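## Task

Scene 2: the same job for the cable-lug screw behind the label X6. Turn it in with the motor until the motor halts on its own (stopped_at_torque=1). Then leave it untouched, and keep all other screws unchanged. Redo a screw that was pushed in by backing it fully out and driving it again. Raise the torque limit from its lowest starting value if needed. Finally release the screw and lift the screwdriver well above the head.

## Robot and tools

Robot: one arm with a powered screwdriver as its tool. The tool is a hex key inside a thin vacuum sleeve, and the sleeve can hold a screw on the key. The tool point is the tip of the unloaded hex key. The key points along the tool point's +z axis and can be pressed back up to 12 mm. A flat block about 9 cm wide sticks out toward the screwdriver's -y side and turns with the screwdriver, so keep it clear of things. Cameras: cam_high (fixed, 672x504) and cam_wrist (on the hand, fisheye, 504x504). Their calibration is given and may be off by a few degrees and millimetres.

Frame: the scene frame has its origin on the table top directly under the arm base. +z is up, and +y is to the left when looking along +x. Distances are in metres. Orientations are quaternions written w first. The base may be tilted relative to the table. The reported tool position can be slightly wrong, more so at long reach.

The row: every motion command uses a row of 10 numbers: x, y, z, qw, qx, qy, qz, spindle, torque_limit, sleeve_vacuum. The first seven are an absolute target pose for the tool point in the scene frame, not an offset. The last three are tool settings in [-1, 1]. Spindle +1 spins the key clockwise at 500 rpm, which drives a screw in. -1 spins it the other way, and values in between scale the speed. The motor needs 0.5 s to reach full speed. It keeps the last value, even between calls, so finish with 0. torque_limit maps linearly from 0.3 N m at -1 to 1.2 N m at +1, and it starts at -1. sleeve_vacuum above 0.01 holds a screw; any other value releases it. torque_limit and sleeve_vacuum keep their last value.

Tools:
- execute_actions(actions): a list of actions. Each action is a list of up to 15 rows, and each row lasts one 1/30 s step. If an action has fewer rows, its last row is held until the 15 steps are done. An empty list only returns state and images. An action is refused if its target is more than 0.6 m from the tool point along any tool axis. If the first action fails this check, or any action is malformed, nothing at all runs. Send the orientation quaternion in every row to keep it.
- move(target, speed, blocking): moves the tool point in a straight line toward one row, as an absolute pose. speed is 0.002 to 0.5 m/s (default 0.25), and rotation is capped at twice that value in rad/s. A path lasts 0.5 to 10 s, and a longer one is cut short. The tool settings in the row take effect at the start. The path does not avoid obstacles, and the arm can overshoot the speed. With blocking=false the call returns after 0.5 s. Then use wait or stop before sending further commands.
- wait(seconds): 0 to 10. The scene runs on with the last command held.
- stop(): brakes a running move. The tool's motor keeps running.
- zoom_image(camera, region): camera is "cam_high" or "cam_wrist". region is [x0, y0, x1, y1] in image pixels, with (0,0) at top-left, at most 504x504.
- finished_scene(scene): ends scene 1 or 2 for good. The next scene's task appears in its result.

Motion limits: each step, the commanded pose is clipped to within 70 mm and 16 degrees of the measured pose, so a far target may take more than one action. Position has priority over orientation. Joint speed is capped (2.62 to 3.93 rad/s), and the elbow cannot fully straighten.

Screwing procedure: put the tool point on the screw's axis, 2 mm below the top of its head. Engage by turning slowly, with spindle between -0.2 and 0.2. A negative value seats the key without driving; a positive value seats and drives. While the screw turns in, lower the arm 0.7 mm per turn to follow it, because the arm will not follow on its own. The motor halts at 95% of torque_limit, and stopped_at_torque becomes 1. This happens when the head seats or when the thread jams. After that, a positive spindle does nothing until spindle has stayed at 0 or below for 0.5 s. If the limit is too low, the motor can halt early, so raise torque_limit. Loosening never stops by itself. If turns does not go down, raise torque_limit. Never force a screw in by pressing.

Result lines: the tool point pose (end_effector_position, end_effector_quat_wxyz). "Hand target" is where the controller is now heading. "pose unreachable" means the clearance check changed or blocked the command; the mounting post counts as part of the arm. stopped_at_torque, screw_detected (1 when sleeve_vacuum_kpa > 30, meaning a head closes the sleeve) and turns (total clockwise key turns). A move adds a "move:" line ending in done, off_target, moving, held or fault, plus limits (paced = pose clipped; held = some steps blocked, after which the arm may surge) and the distance from the target. MOTOR HOT warns of heat, and OVER-TEMPERATURE FAULT means the brakes are on while the motors cool.

Avoid: the arm is stiff. Targets even slightly past a contact, or fast contacts, can trigger a fault. A fault comes from an outside force of 150 N, or from joint torque at the load limit (140 N m for waist, shoulder and elbow; 35.2 N m for the wrist joints). It halts the arm for 10 s and drops the rest of the call. Do not knock or place anything off the table, which fails the task. Avoid drops, slips, slams and hard pushes.

Each tool is called after "Emit:" by a JSON object that holds its "name" and its "arguments", one argument or row to a line.

## Session

Emit:
{"name": "execute_actions", "arguments": {
  "actions": []
}}

Scene clock: 0.00 s.
end_effector_position=(+0.5547, -0.0392, +0.2774) sleeve_vacuum_kpa=0 screw_detected=0 stopped_at_torque=0 turns=0.00 end_effector_quat_wxyz=(-0.185, +0.752, +0.613, -0.154)
Joint positions: [ 0.311  0.084  0.69   0.    -2.172 -0.311]
Joint velocities: [ 0.    -0.     0.     0.    -0.     0.001]
Hand target: +0.555, -0.039, +0.277; -0.185, +0.752, +0.613, -0.154
camera_calibration (this result's frames):
cam_wrist: T_world_to_cam=[[0.162433, 0.986361, 0.0266067, 0.0116691], [0.967939, -0.154048, -0.198402, -0.490722], [-0.191597, 0.0579807, -0.97976, 0.645079], [0, 0, 0, 1]] pos_world=[0.596689, -0.124507, 0.534352]

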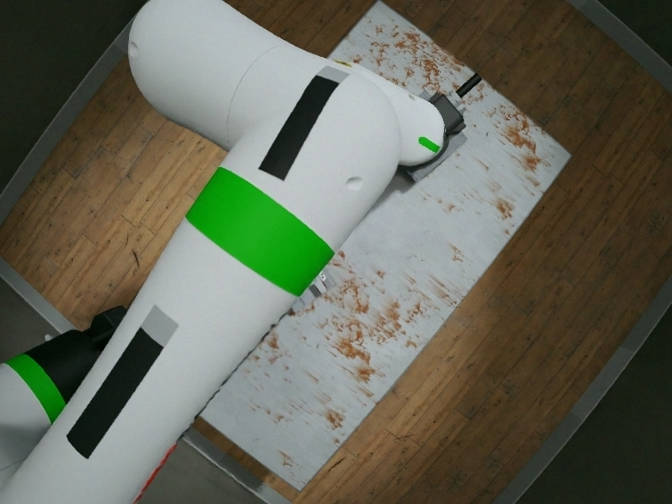

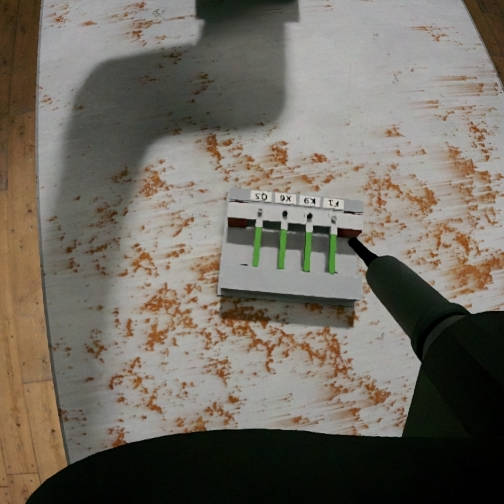

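Emit:
{"name": "zoom_image", "arguments": {
  "camera": "cam_wrist",
  "region": [220, 170, 380, 290]
}}

Region (220, 170, 380, 290) of cam_wrist's 504x504 image, scaled by 3.150, with more detail than that image has; it fills the top 378 rows of this view, and the rest is white.

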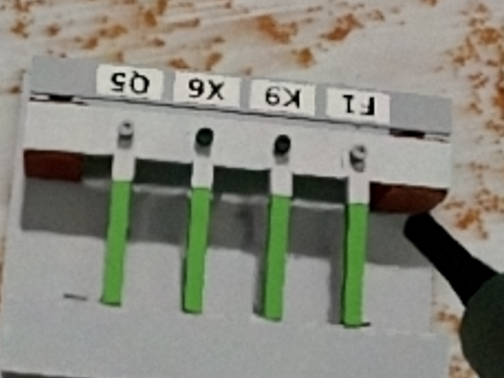

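Emit:
{"name": "move", "arguments": {
  "target": [0.4664,-0.0414,0.075,0,0.101,0.995,0,0,1,0],
  "speed": 0.3
}}

Emit:
{"name": "zoom_image", "arguments": {
  "camera": "cam_wrist",
  "region": [320, 210, 390, 270]
}}

Scene clock: 10.43 s.
end_effector_position=(+0.4672, -0.0406, +0.0754) sleeve_vacuum_kpa=0 screw_detected=0 stopped_at_torque=0 turns=0.00 end_effector_quat_wxyz=(-0.000, +0.101, +0.995, +0.001)
Joint positions: [ 0.604 -0.403 -0.389  0.285 -1.181  0.912]
Joint velocities: [-0.002  0.001 -0.001 -0.001  0.001  0.   ]
Hand target: +0.467, -0.041, +0.075; -0.000, +0.101, +0.995, +0.001
Off the commanded pose: 0.001 m, 0 deg.
move: done
camera_calibration (this result's frames):
cam_wrist: T_world_to_cam=[[-0.98809, 0.153565, 0.0097914, 0.537564], [0.149998, 0.947037, 0.28394, -0.0558401], [0.0343303, 0.282027, -0.958792, 0.332459], [0, 0, 0, 1]] pos_world=[0.528124, -0.123431, 0.329351]

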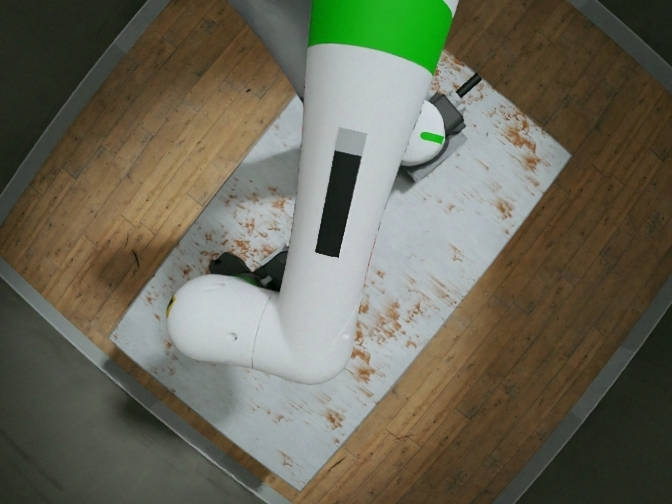

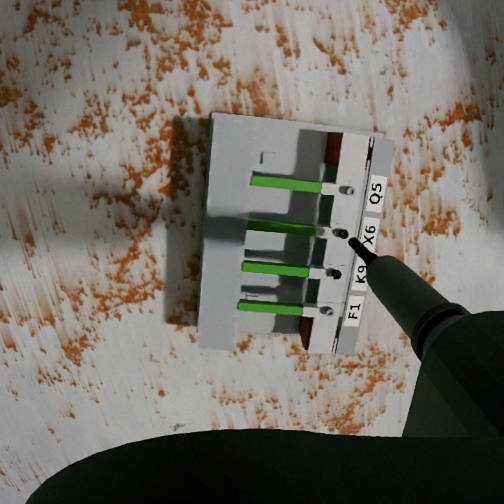

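Region (320, 210, 390, 270) of cam_wrist's 504x504 image, scaled by 7.200, with more detail than that image has; it fills the top 432 rows of this view, and the rest is white.

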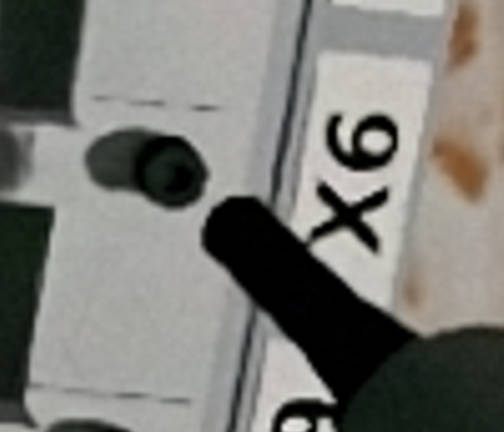

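Emit:
{"name": "move", "arguments": {
  "target": [0.4672,-0.0393,0.060,0,0.101,0.995,0,0,1,1],
  "speed": 0.04
}}

Emit:
{"name": "zoom_image", "arguments": {
  "camera": "cam_wrist",
  "region": [320, 210, 390, 270]
}}

Scene clock: 18.50 s.
end_effector_position=(+0.4673, -0.0393, +0.0600) sleeve_vacuum_kpa=14 screw_detected=0 stopped_at_torque=0 turns=0.00 end_effector_quat_wxyz=(+0.000, +0.101, +0.995, -0.000)
Joint positions: [ 0.597 -0.385 -0.412  0.29  -1.143  0.906]
Joint velocities: [-0.     0.001 -0.001 -0.001  0.    -0.001]
Hand target: +0.467, -0.039, +0.060; +0.000, +0.101, +0.995, -0.000
Off the commanded pose: 0.000 m, 0 deg.
move: done
camera_calibration (this result's frames):
cam_wrist: T_world_to_cam=[[-0.988169, 0.153084, 0.00938268, 0.537635], [0.149514, 0.947876, 0.281383, -0.0522793], [0.0341817, 0.279456, -0.95955, 0.317321], [0, 0, 0, 1]] pos_world=[0.528244, -0.121427, 0.314152]

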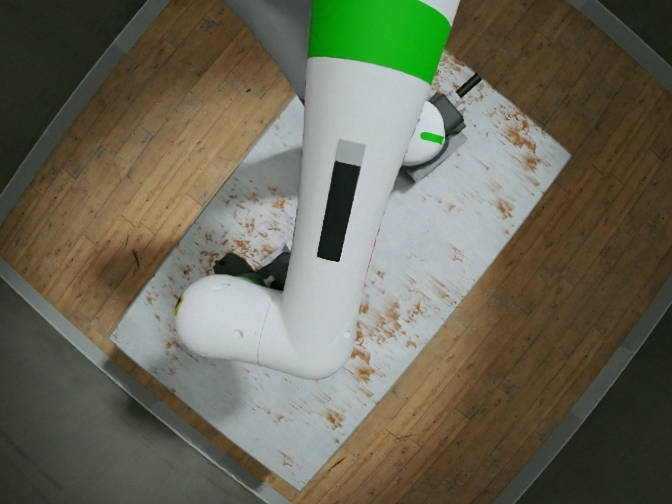

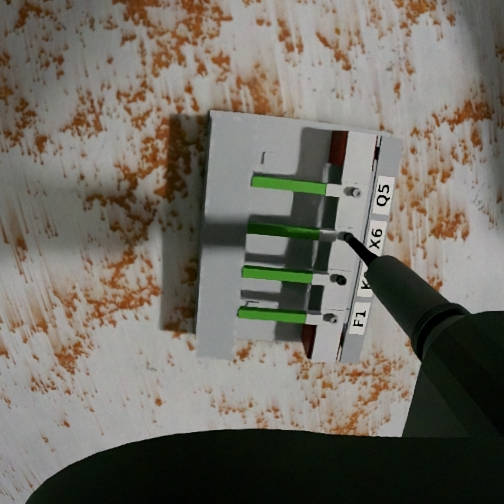

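Region (320, 210, 390, 270) of cam_wrist's 504x504 image, scaled by 7.200, with more detail than that image has; it fills the top 432 rows of this view, and the rest is white.

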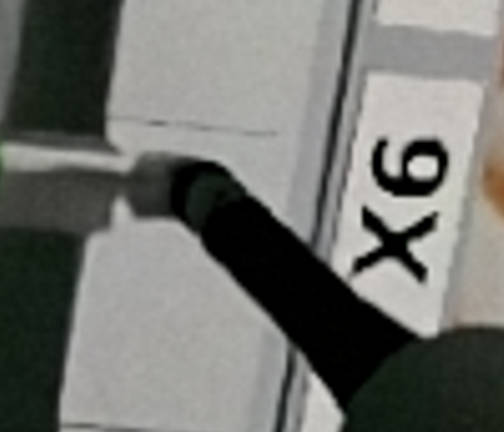

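Emit:
{"name": "move", "arguments": {
  "target": [0.4672,-0.0393,0.049,0,0.101,0.995,0,-0.03,1,1],
  "speed": 0.012
}}

Emit:
{"name": "execute_actions", "arguments": {
  "actions": [
    [[0.4672,-0.0393,0.049,0,0.101,0.995,0,0,1,1]]
  ]
}}

Emit:
{"name": "zoom_image", "arguments": {
  "camera": "cam_wrist",
  "region": [320, 210, 390, 270]
}}

Scene clock: 25.47 s.
end_effector_position=(+0.4672, -0.0393, +0.0490) sleeve_vacuum_kpa=14 screw_detected=0 stopped_at_torque=0 turns=-0.28 end_effector_quat_wxyz=(-0.000, +0.101, +0.995, +0.000)
Joint positions: [ 0.587 -0.372 -0.425  0.289 -1.114  0.909]
Joint velocities: [ 0.    -0.     0.001 -0.001  0.    -0.001]
Hand target: +0.467, -0.039, +0.049; +0.000, +0.101, +0.995, -0.000
Off the commanded pose: 0.000 m, 0 deg.
move: done
camera_calibration (this result's frames):
cam_wrist: T_world_to_cam=[[-0.988164, 0.153111, 0.00943543, 0.5377], [0.149553, 0.947859, 0.281419, -0.0492075], [0.0341447, 0.279499, -0.959539, 0.306775], [0, 0, 0, 1]] pos_world=[0.52822, -0.121429, 0.303137]

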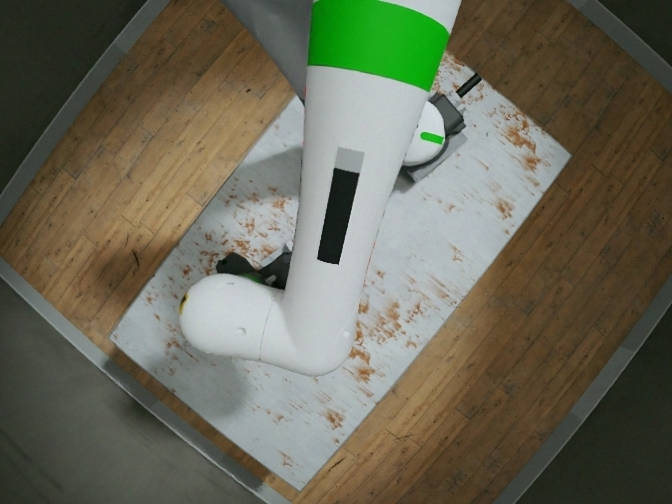

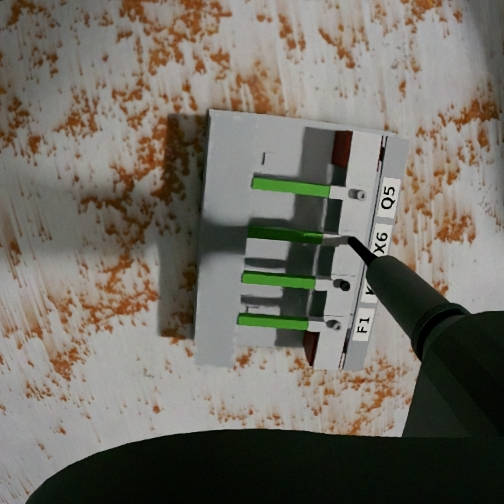

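Scene clock: 25.97 s.
end_effector_position=(+0.4672, -0.0393, +0.0490) sleeve_vacuum_kpa=14 screw_detected=0 stopped_at_torque=0 turns=-0.28 end_effector_quat_wxyz=(+0.000, +0.101, +0.995, +0.000)
Joint positions: [ 0.587 -0.372 -0.425  0.289 -1.114  0.909]
Joint velocities: [-0.    -0.001  0.     0.001 -0.001 -0.   ]
Hand target: +0.467, -0.039, +0.049; +0.000, +0.101, +0.995, -0.000
Off the commanded pose: 0.000 m, 0 deg.
camera_calibration (this result's frames):
cam_wrist: T_world_to_cam=[[-0.988165, 0.153104, 0.00940339, 0.537684], [0.149537, 0.947864, 0.281411, -0.0491621], [0.0341719, 0.279487, -0.959541, 0.306786], [0, 0, 0, 1]] pos_world=[0.528189, -0.121465, 0.303152]

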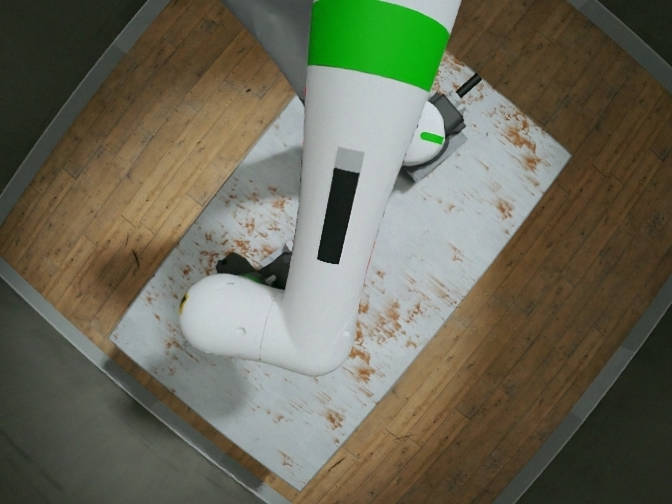

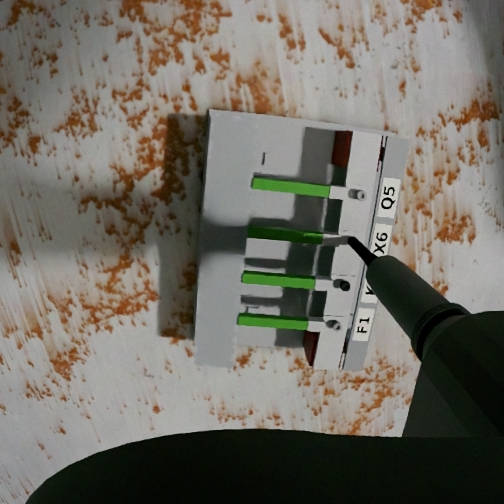

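Region (320, 210, 390, 270) of cam_wrist's 504x504 image, scaled by 7.200, with more detail than that image has; it fills the top 432 rows of this view, and the rest is white.

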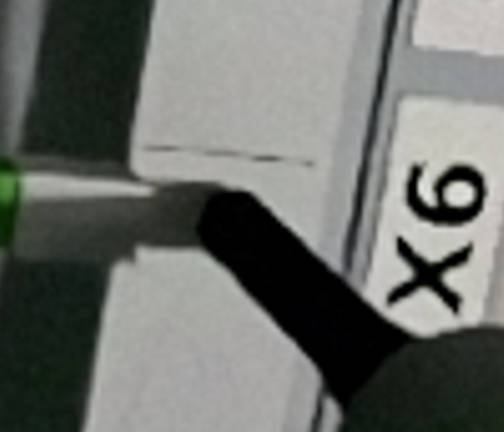

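Emit:
{"name": "move", "arguments": {
  "target": [0.4668,-0.0387,0.049,0,0.101,0.995,0,0,1,1],
  "speed": 0.01
}}

Emit:
{"name": "move", "arguments": {
  "target": [0.4668,-0.0387,0.0455,0,0.101,0.995,0,-0.04,1,1],
  "speed": 0.01
}}

Emit:
{"name": "execute_actions", "arguments": {
  "actions": [
    [[0.4668,-0.0387,0.0455,0,0.101,0.995,0,0,1,1]]
  ]
}}

Emit:
{"name": "zoom_image", "arguments": {
  "camera": "cam_wrist",
  "region": [320, 210, 390, 270]
}}

Scene clock: 32.47 s.
end_effector_position=(+0.4668, -0.0387, +0.0490) sleeve_vacuum_kpa=14 screw_detected=0 stopped_at_torque=0 turns=-0.28 end_effector_quat_wxyz=(+0.000, +0.101, +0.995, -0.000)
Joint positions: [ 0.589 -0.373 -0.427  0.29  -1.114  0.906]
Joint velocities: [-0.    -0.001 -0.001  0.     0.     0.001]
Hand target: +0.467, -0.039, +0.049; -0.000, +0.101, +0.995, +0.000
Off the commanded pose: 0.000 m, 0 deg.
move: done
camera_calibration (this result's frames):
cam_wrist: T_world_to_cam=[[-0.988167, 0.153095, 0.00940573, 0.537198], [0.149531, 0.947877, 0.281369, -0.0496447], [0.0341608, 0.279446, -0.959553, 0.306648], [0, 0, 0, 1]] pos_world=[0.527789, -0.120877, 0.303161]

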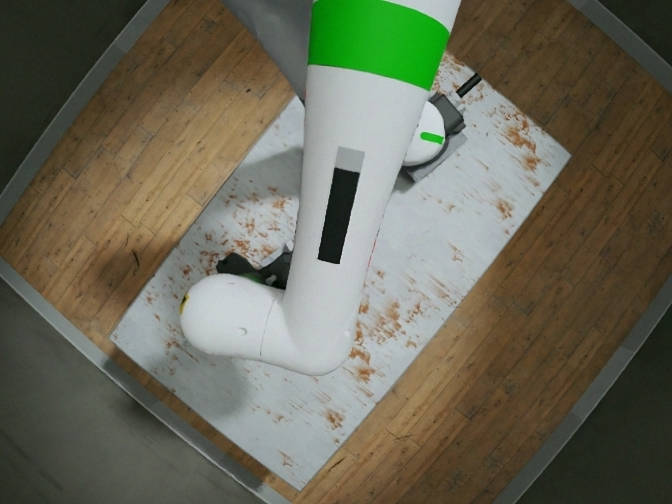

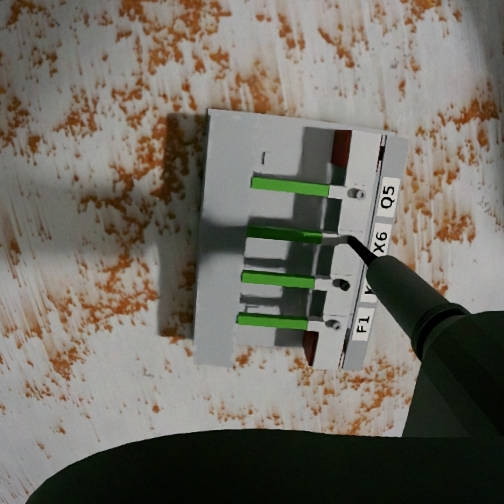

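Scene clock: 33.17 s.
end_effector_position=(+0.4668, -0.0387, +0.0455) sleeve_vacuum_kpa=40 screw_detected=1 stopped_at_torque=0 turns=-0.52 end_effector_quat_wxyz=(+0.000, +0.101, +0.995, -0.000)
Joint positions: [ 0.586 -0.369 -0.431  0.29  -1.105  0.907]
Joint velocities: [-0.    -0.001 -0.     0.    -0.    -0.002]
Hand target: +0.467, -0.039, +0.045; +0.000, +0.101, +0.995, -0.000
Off the commanded pose: 0.000 m, 0 deg.
move: done
camera_calibration (this result's frames):
cam_wrist: T_world_to_cam=[[-0.988173, 0.153054, 0.00936118, 0.537268], [0.149481, 0.9479, 0.281318, -0.0486289], [0.0341835, 0.279391, -0.959569, 0.303281], [0, 0, 0, 1]] pos_world=[0.527816, -0.12087, 0.29967]

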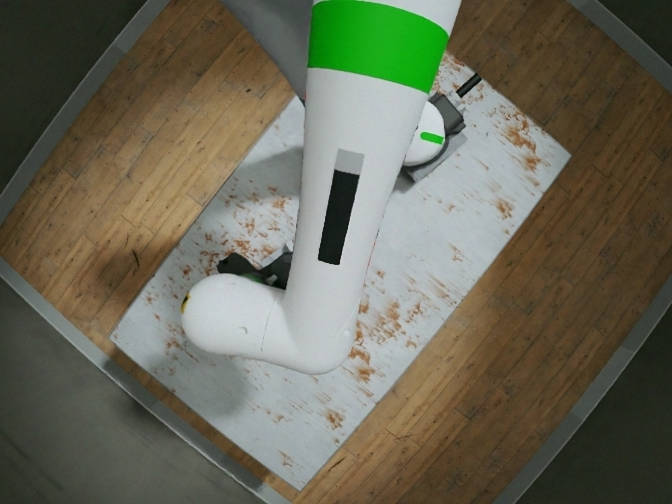

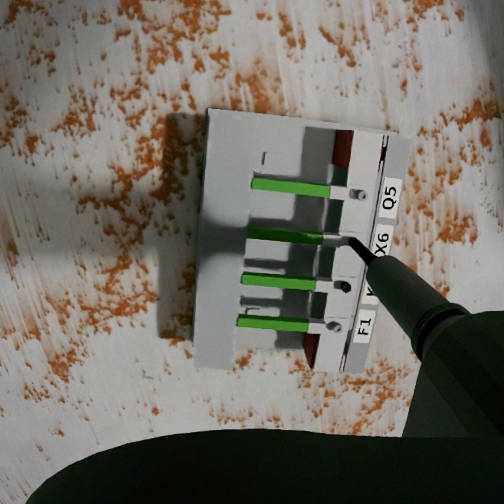

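Scene clock: 33.67 s.
end_effector_position=(+0.4668, -0.0387, +0.0455) sleeve_vacuum_kpa=40 screw_detected=1 stopped_at_torque=0 turns=-0.52 end_effector_quat_wxyz=(-0.000, +0.101, +0.995, -0.000)
Joint positions: [ 0.586 -0.369 -0.431  0.29  -1.105  0.907]
Joint velocities: [ 0.001 -0.002 -0.    -0.    -0.    -0.001]
Hand target: +0.467, -0.039, +0.045; -0.000, +0.101, +0.995, -0.000
Off the commanded pose: 0.000 m, 0 deg.
camera_calibration (this result's frames):
cam_wrist: T_world_to_cam=[[-0.988167, 0.153088, 0.00943684, 0.537221], [0.149533, 0.947876, 0.281373, -0.0486686], [0.03413, 0.279455, -0.959552, 0.303287], [0, 0, 0, 1]] pos_world=[0.527791, -0.120865, 0.299644]

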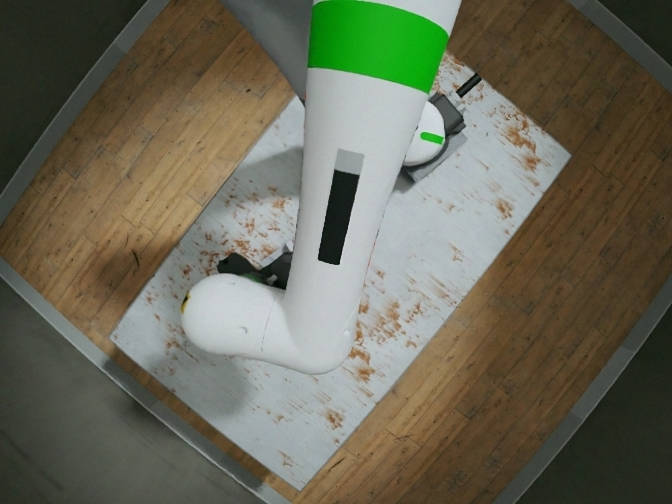

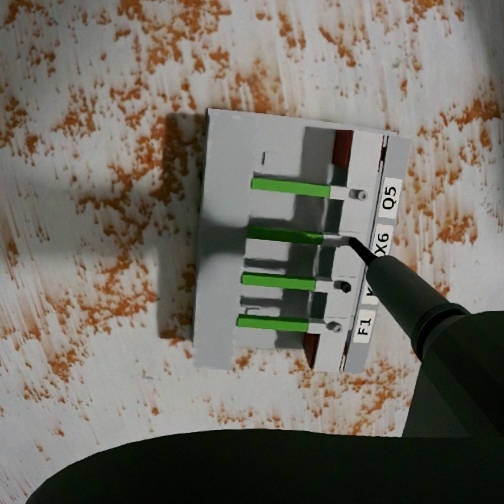

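Region (320, 210, 390, 270) of cam_wrist's 504x504 image, scaled by 7.200, with more detail than that image has; it fills the top 432 rows of this view, and the rest is white.

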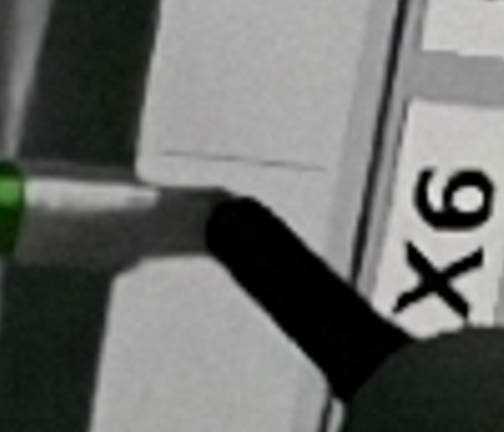

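Emit:
{"name": "move", "arguments": {
  "target": [0.4668,-0.0387,0.0415,0,0.101,0.995,0,0.35,1,1],
  "speed": 0.0025
}}

Emit:
{"name": "execute_actions", "arguments": {
  "actions": [
    [[0.4668,-0.0387,0.0415,0,0.101,0.995,0,0,1,0]]
  ]
}}

Scene clock: 39.13 s.
end_effector_position=(+0.4668, -0.0387, +0.0415) sleeve_vacuum_kpa=40 screw_detected=1 stopped_at_torque=1 turns=4.01 end_effector_quat_wxyz=(+0.000, +0.101, +0.995, -0.000)
Joint positions: [ 0.583 -0.363 -0.436  0.29  -1.094  0.908]
Joint velocities: [ 0.    -0.     0.    -0.     0.001  0.   ]
Hand target: +0.467, -0.039, +0.041; +0.000, +0.101, +0.995, -0.000
Off the commanded pose: 0.000 m, 0 deg.
move: done
camera_calibration (this result's frames):
cam_wrist: T_world_to_cam=[[-0.988187, 0.152962, 0.00941015, 0.537282], [0.149404, 0.947893, 0.281385, -0.0474846], [0.0341213, 0.279467, -0.959549, 0.29946], [0, 0, 0, 1]] pos_world=[0.527812, -0.120863, 0.295652]

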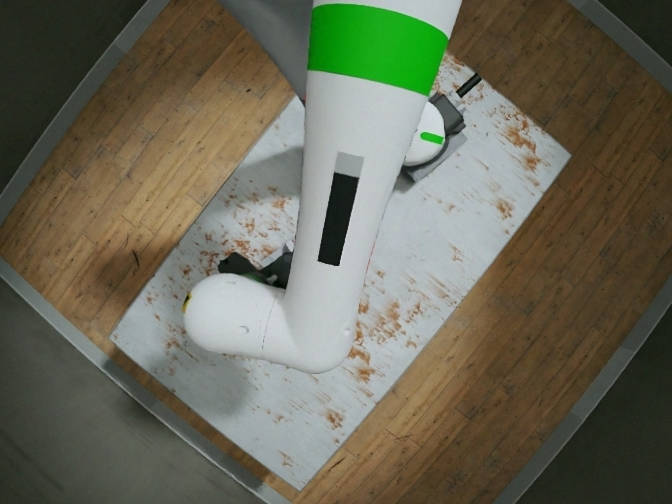

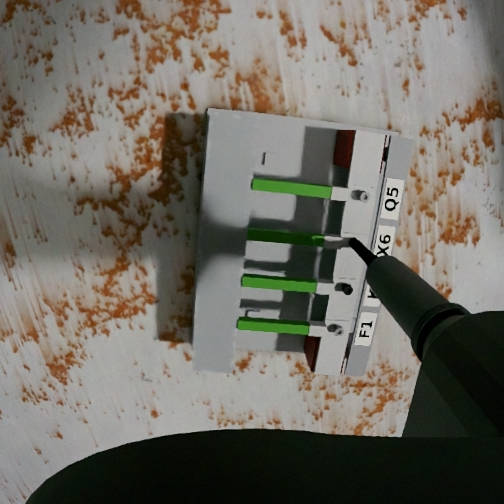

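Scene clock: 39.63 s.
end_effector_position=(+0.4668, -0.0387, +0.0415) sleeve_vacuum_kpa=0 screw_detected=0 stopped_at_torque=1 turns=4.01 end_effector_quat_wxyz=(-0.000, +0.101, +0.995, -0.000)
Joint positions: [ 0.583 -0.363 -0.436  0.29  -1.094  0.907]
Joint velocities: [ 0.     0.001 -0.     0.    -0.001  0.001]
Hand target: +0.467, -0.039, +0.041; -0.000, +0.101, +0.995, -0.000
Off the commanded pose: 0.000 m, 0 deg.
camera_calibration (this result's frames):
cam_wrist: T_world_to_cam=[[-0.988167, 0.153089, 0.00944402, 0.537256], [0.149536, 0.947873, 0.281381, -0.0475479], [0.0341246, 0.279464, -0.95955, 0.299446], [0, 0, 0, 1]] pos_world=[0.52779, -0.120863, 0.295639]

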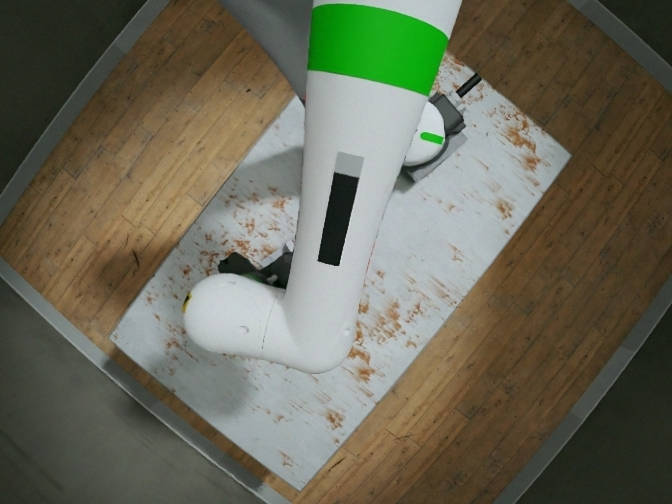

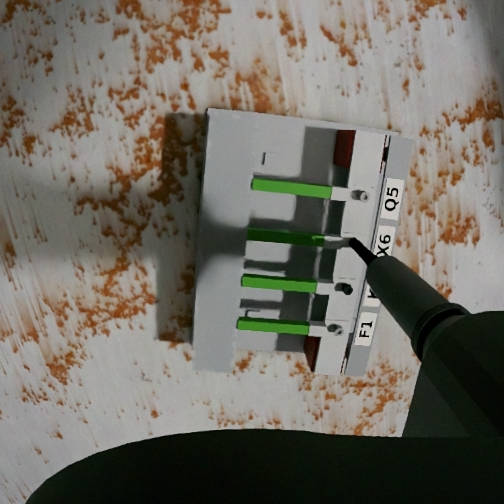

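Emit:
{"name": "move", "arguments": {
  "target": [0.4668,-0.0387,0.16,0,0.101,0.995,0,0,1,0],
  "speed": 0.15
}}

Emit:
{"name": "finished_scene", "arguments": {
  "scene": 2
}}

Scene clock: 44.80 s.
end_effector_position=(+0.4663, -0.0389, +0.1601) sleeve_vacuum_kpa=0 screw_detected=0 stopped_at_torque=1 turns=4.01 end_effector_quat_wxyz=(-0.000, +0.101, +0.995, +0.000)
Joint positions: [ 0.708 -0.475 -0.264  0.311 -1.402  0.869]
Joint velocities: [-0.    -0.     0.001  0.     0.     0.001]
Hand target: +0.466, -0.039, +0.160; -0.000, +0.101, +0.995, +0.000
Off the commanded pose: 0.001 m, 0 deg.
move: done
camera_calibration (this result's frames):
cam_wrist: T_world_to_cam=[[-0.988127, 0.15333, 0.00973273, 0.535589], [0.149835, 0.947721, 0.281734, -0.0808335], [0.0339744, 0.279847, -0.959443, 0.413388], [0, 0, 0, 1]] pos_world=[0.527297, -0.1212, 0.414183]

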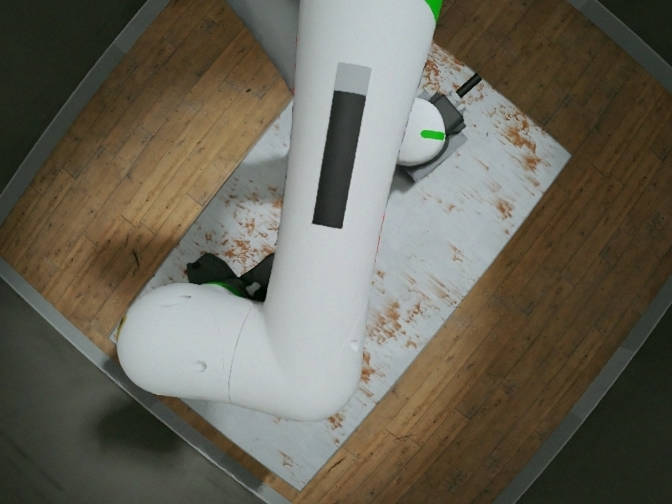

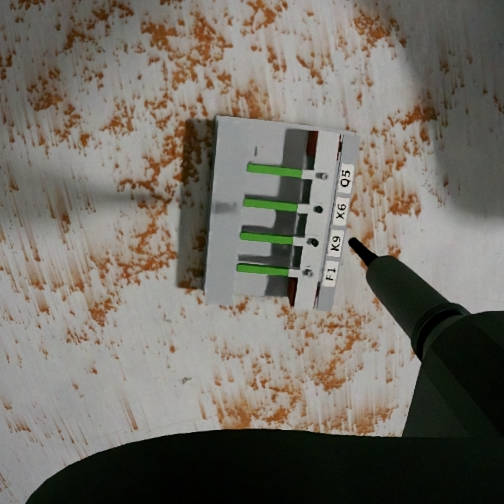

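The scene is finished: the task was done.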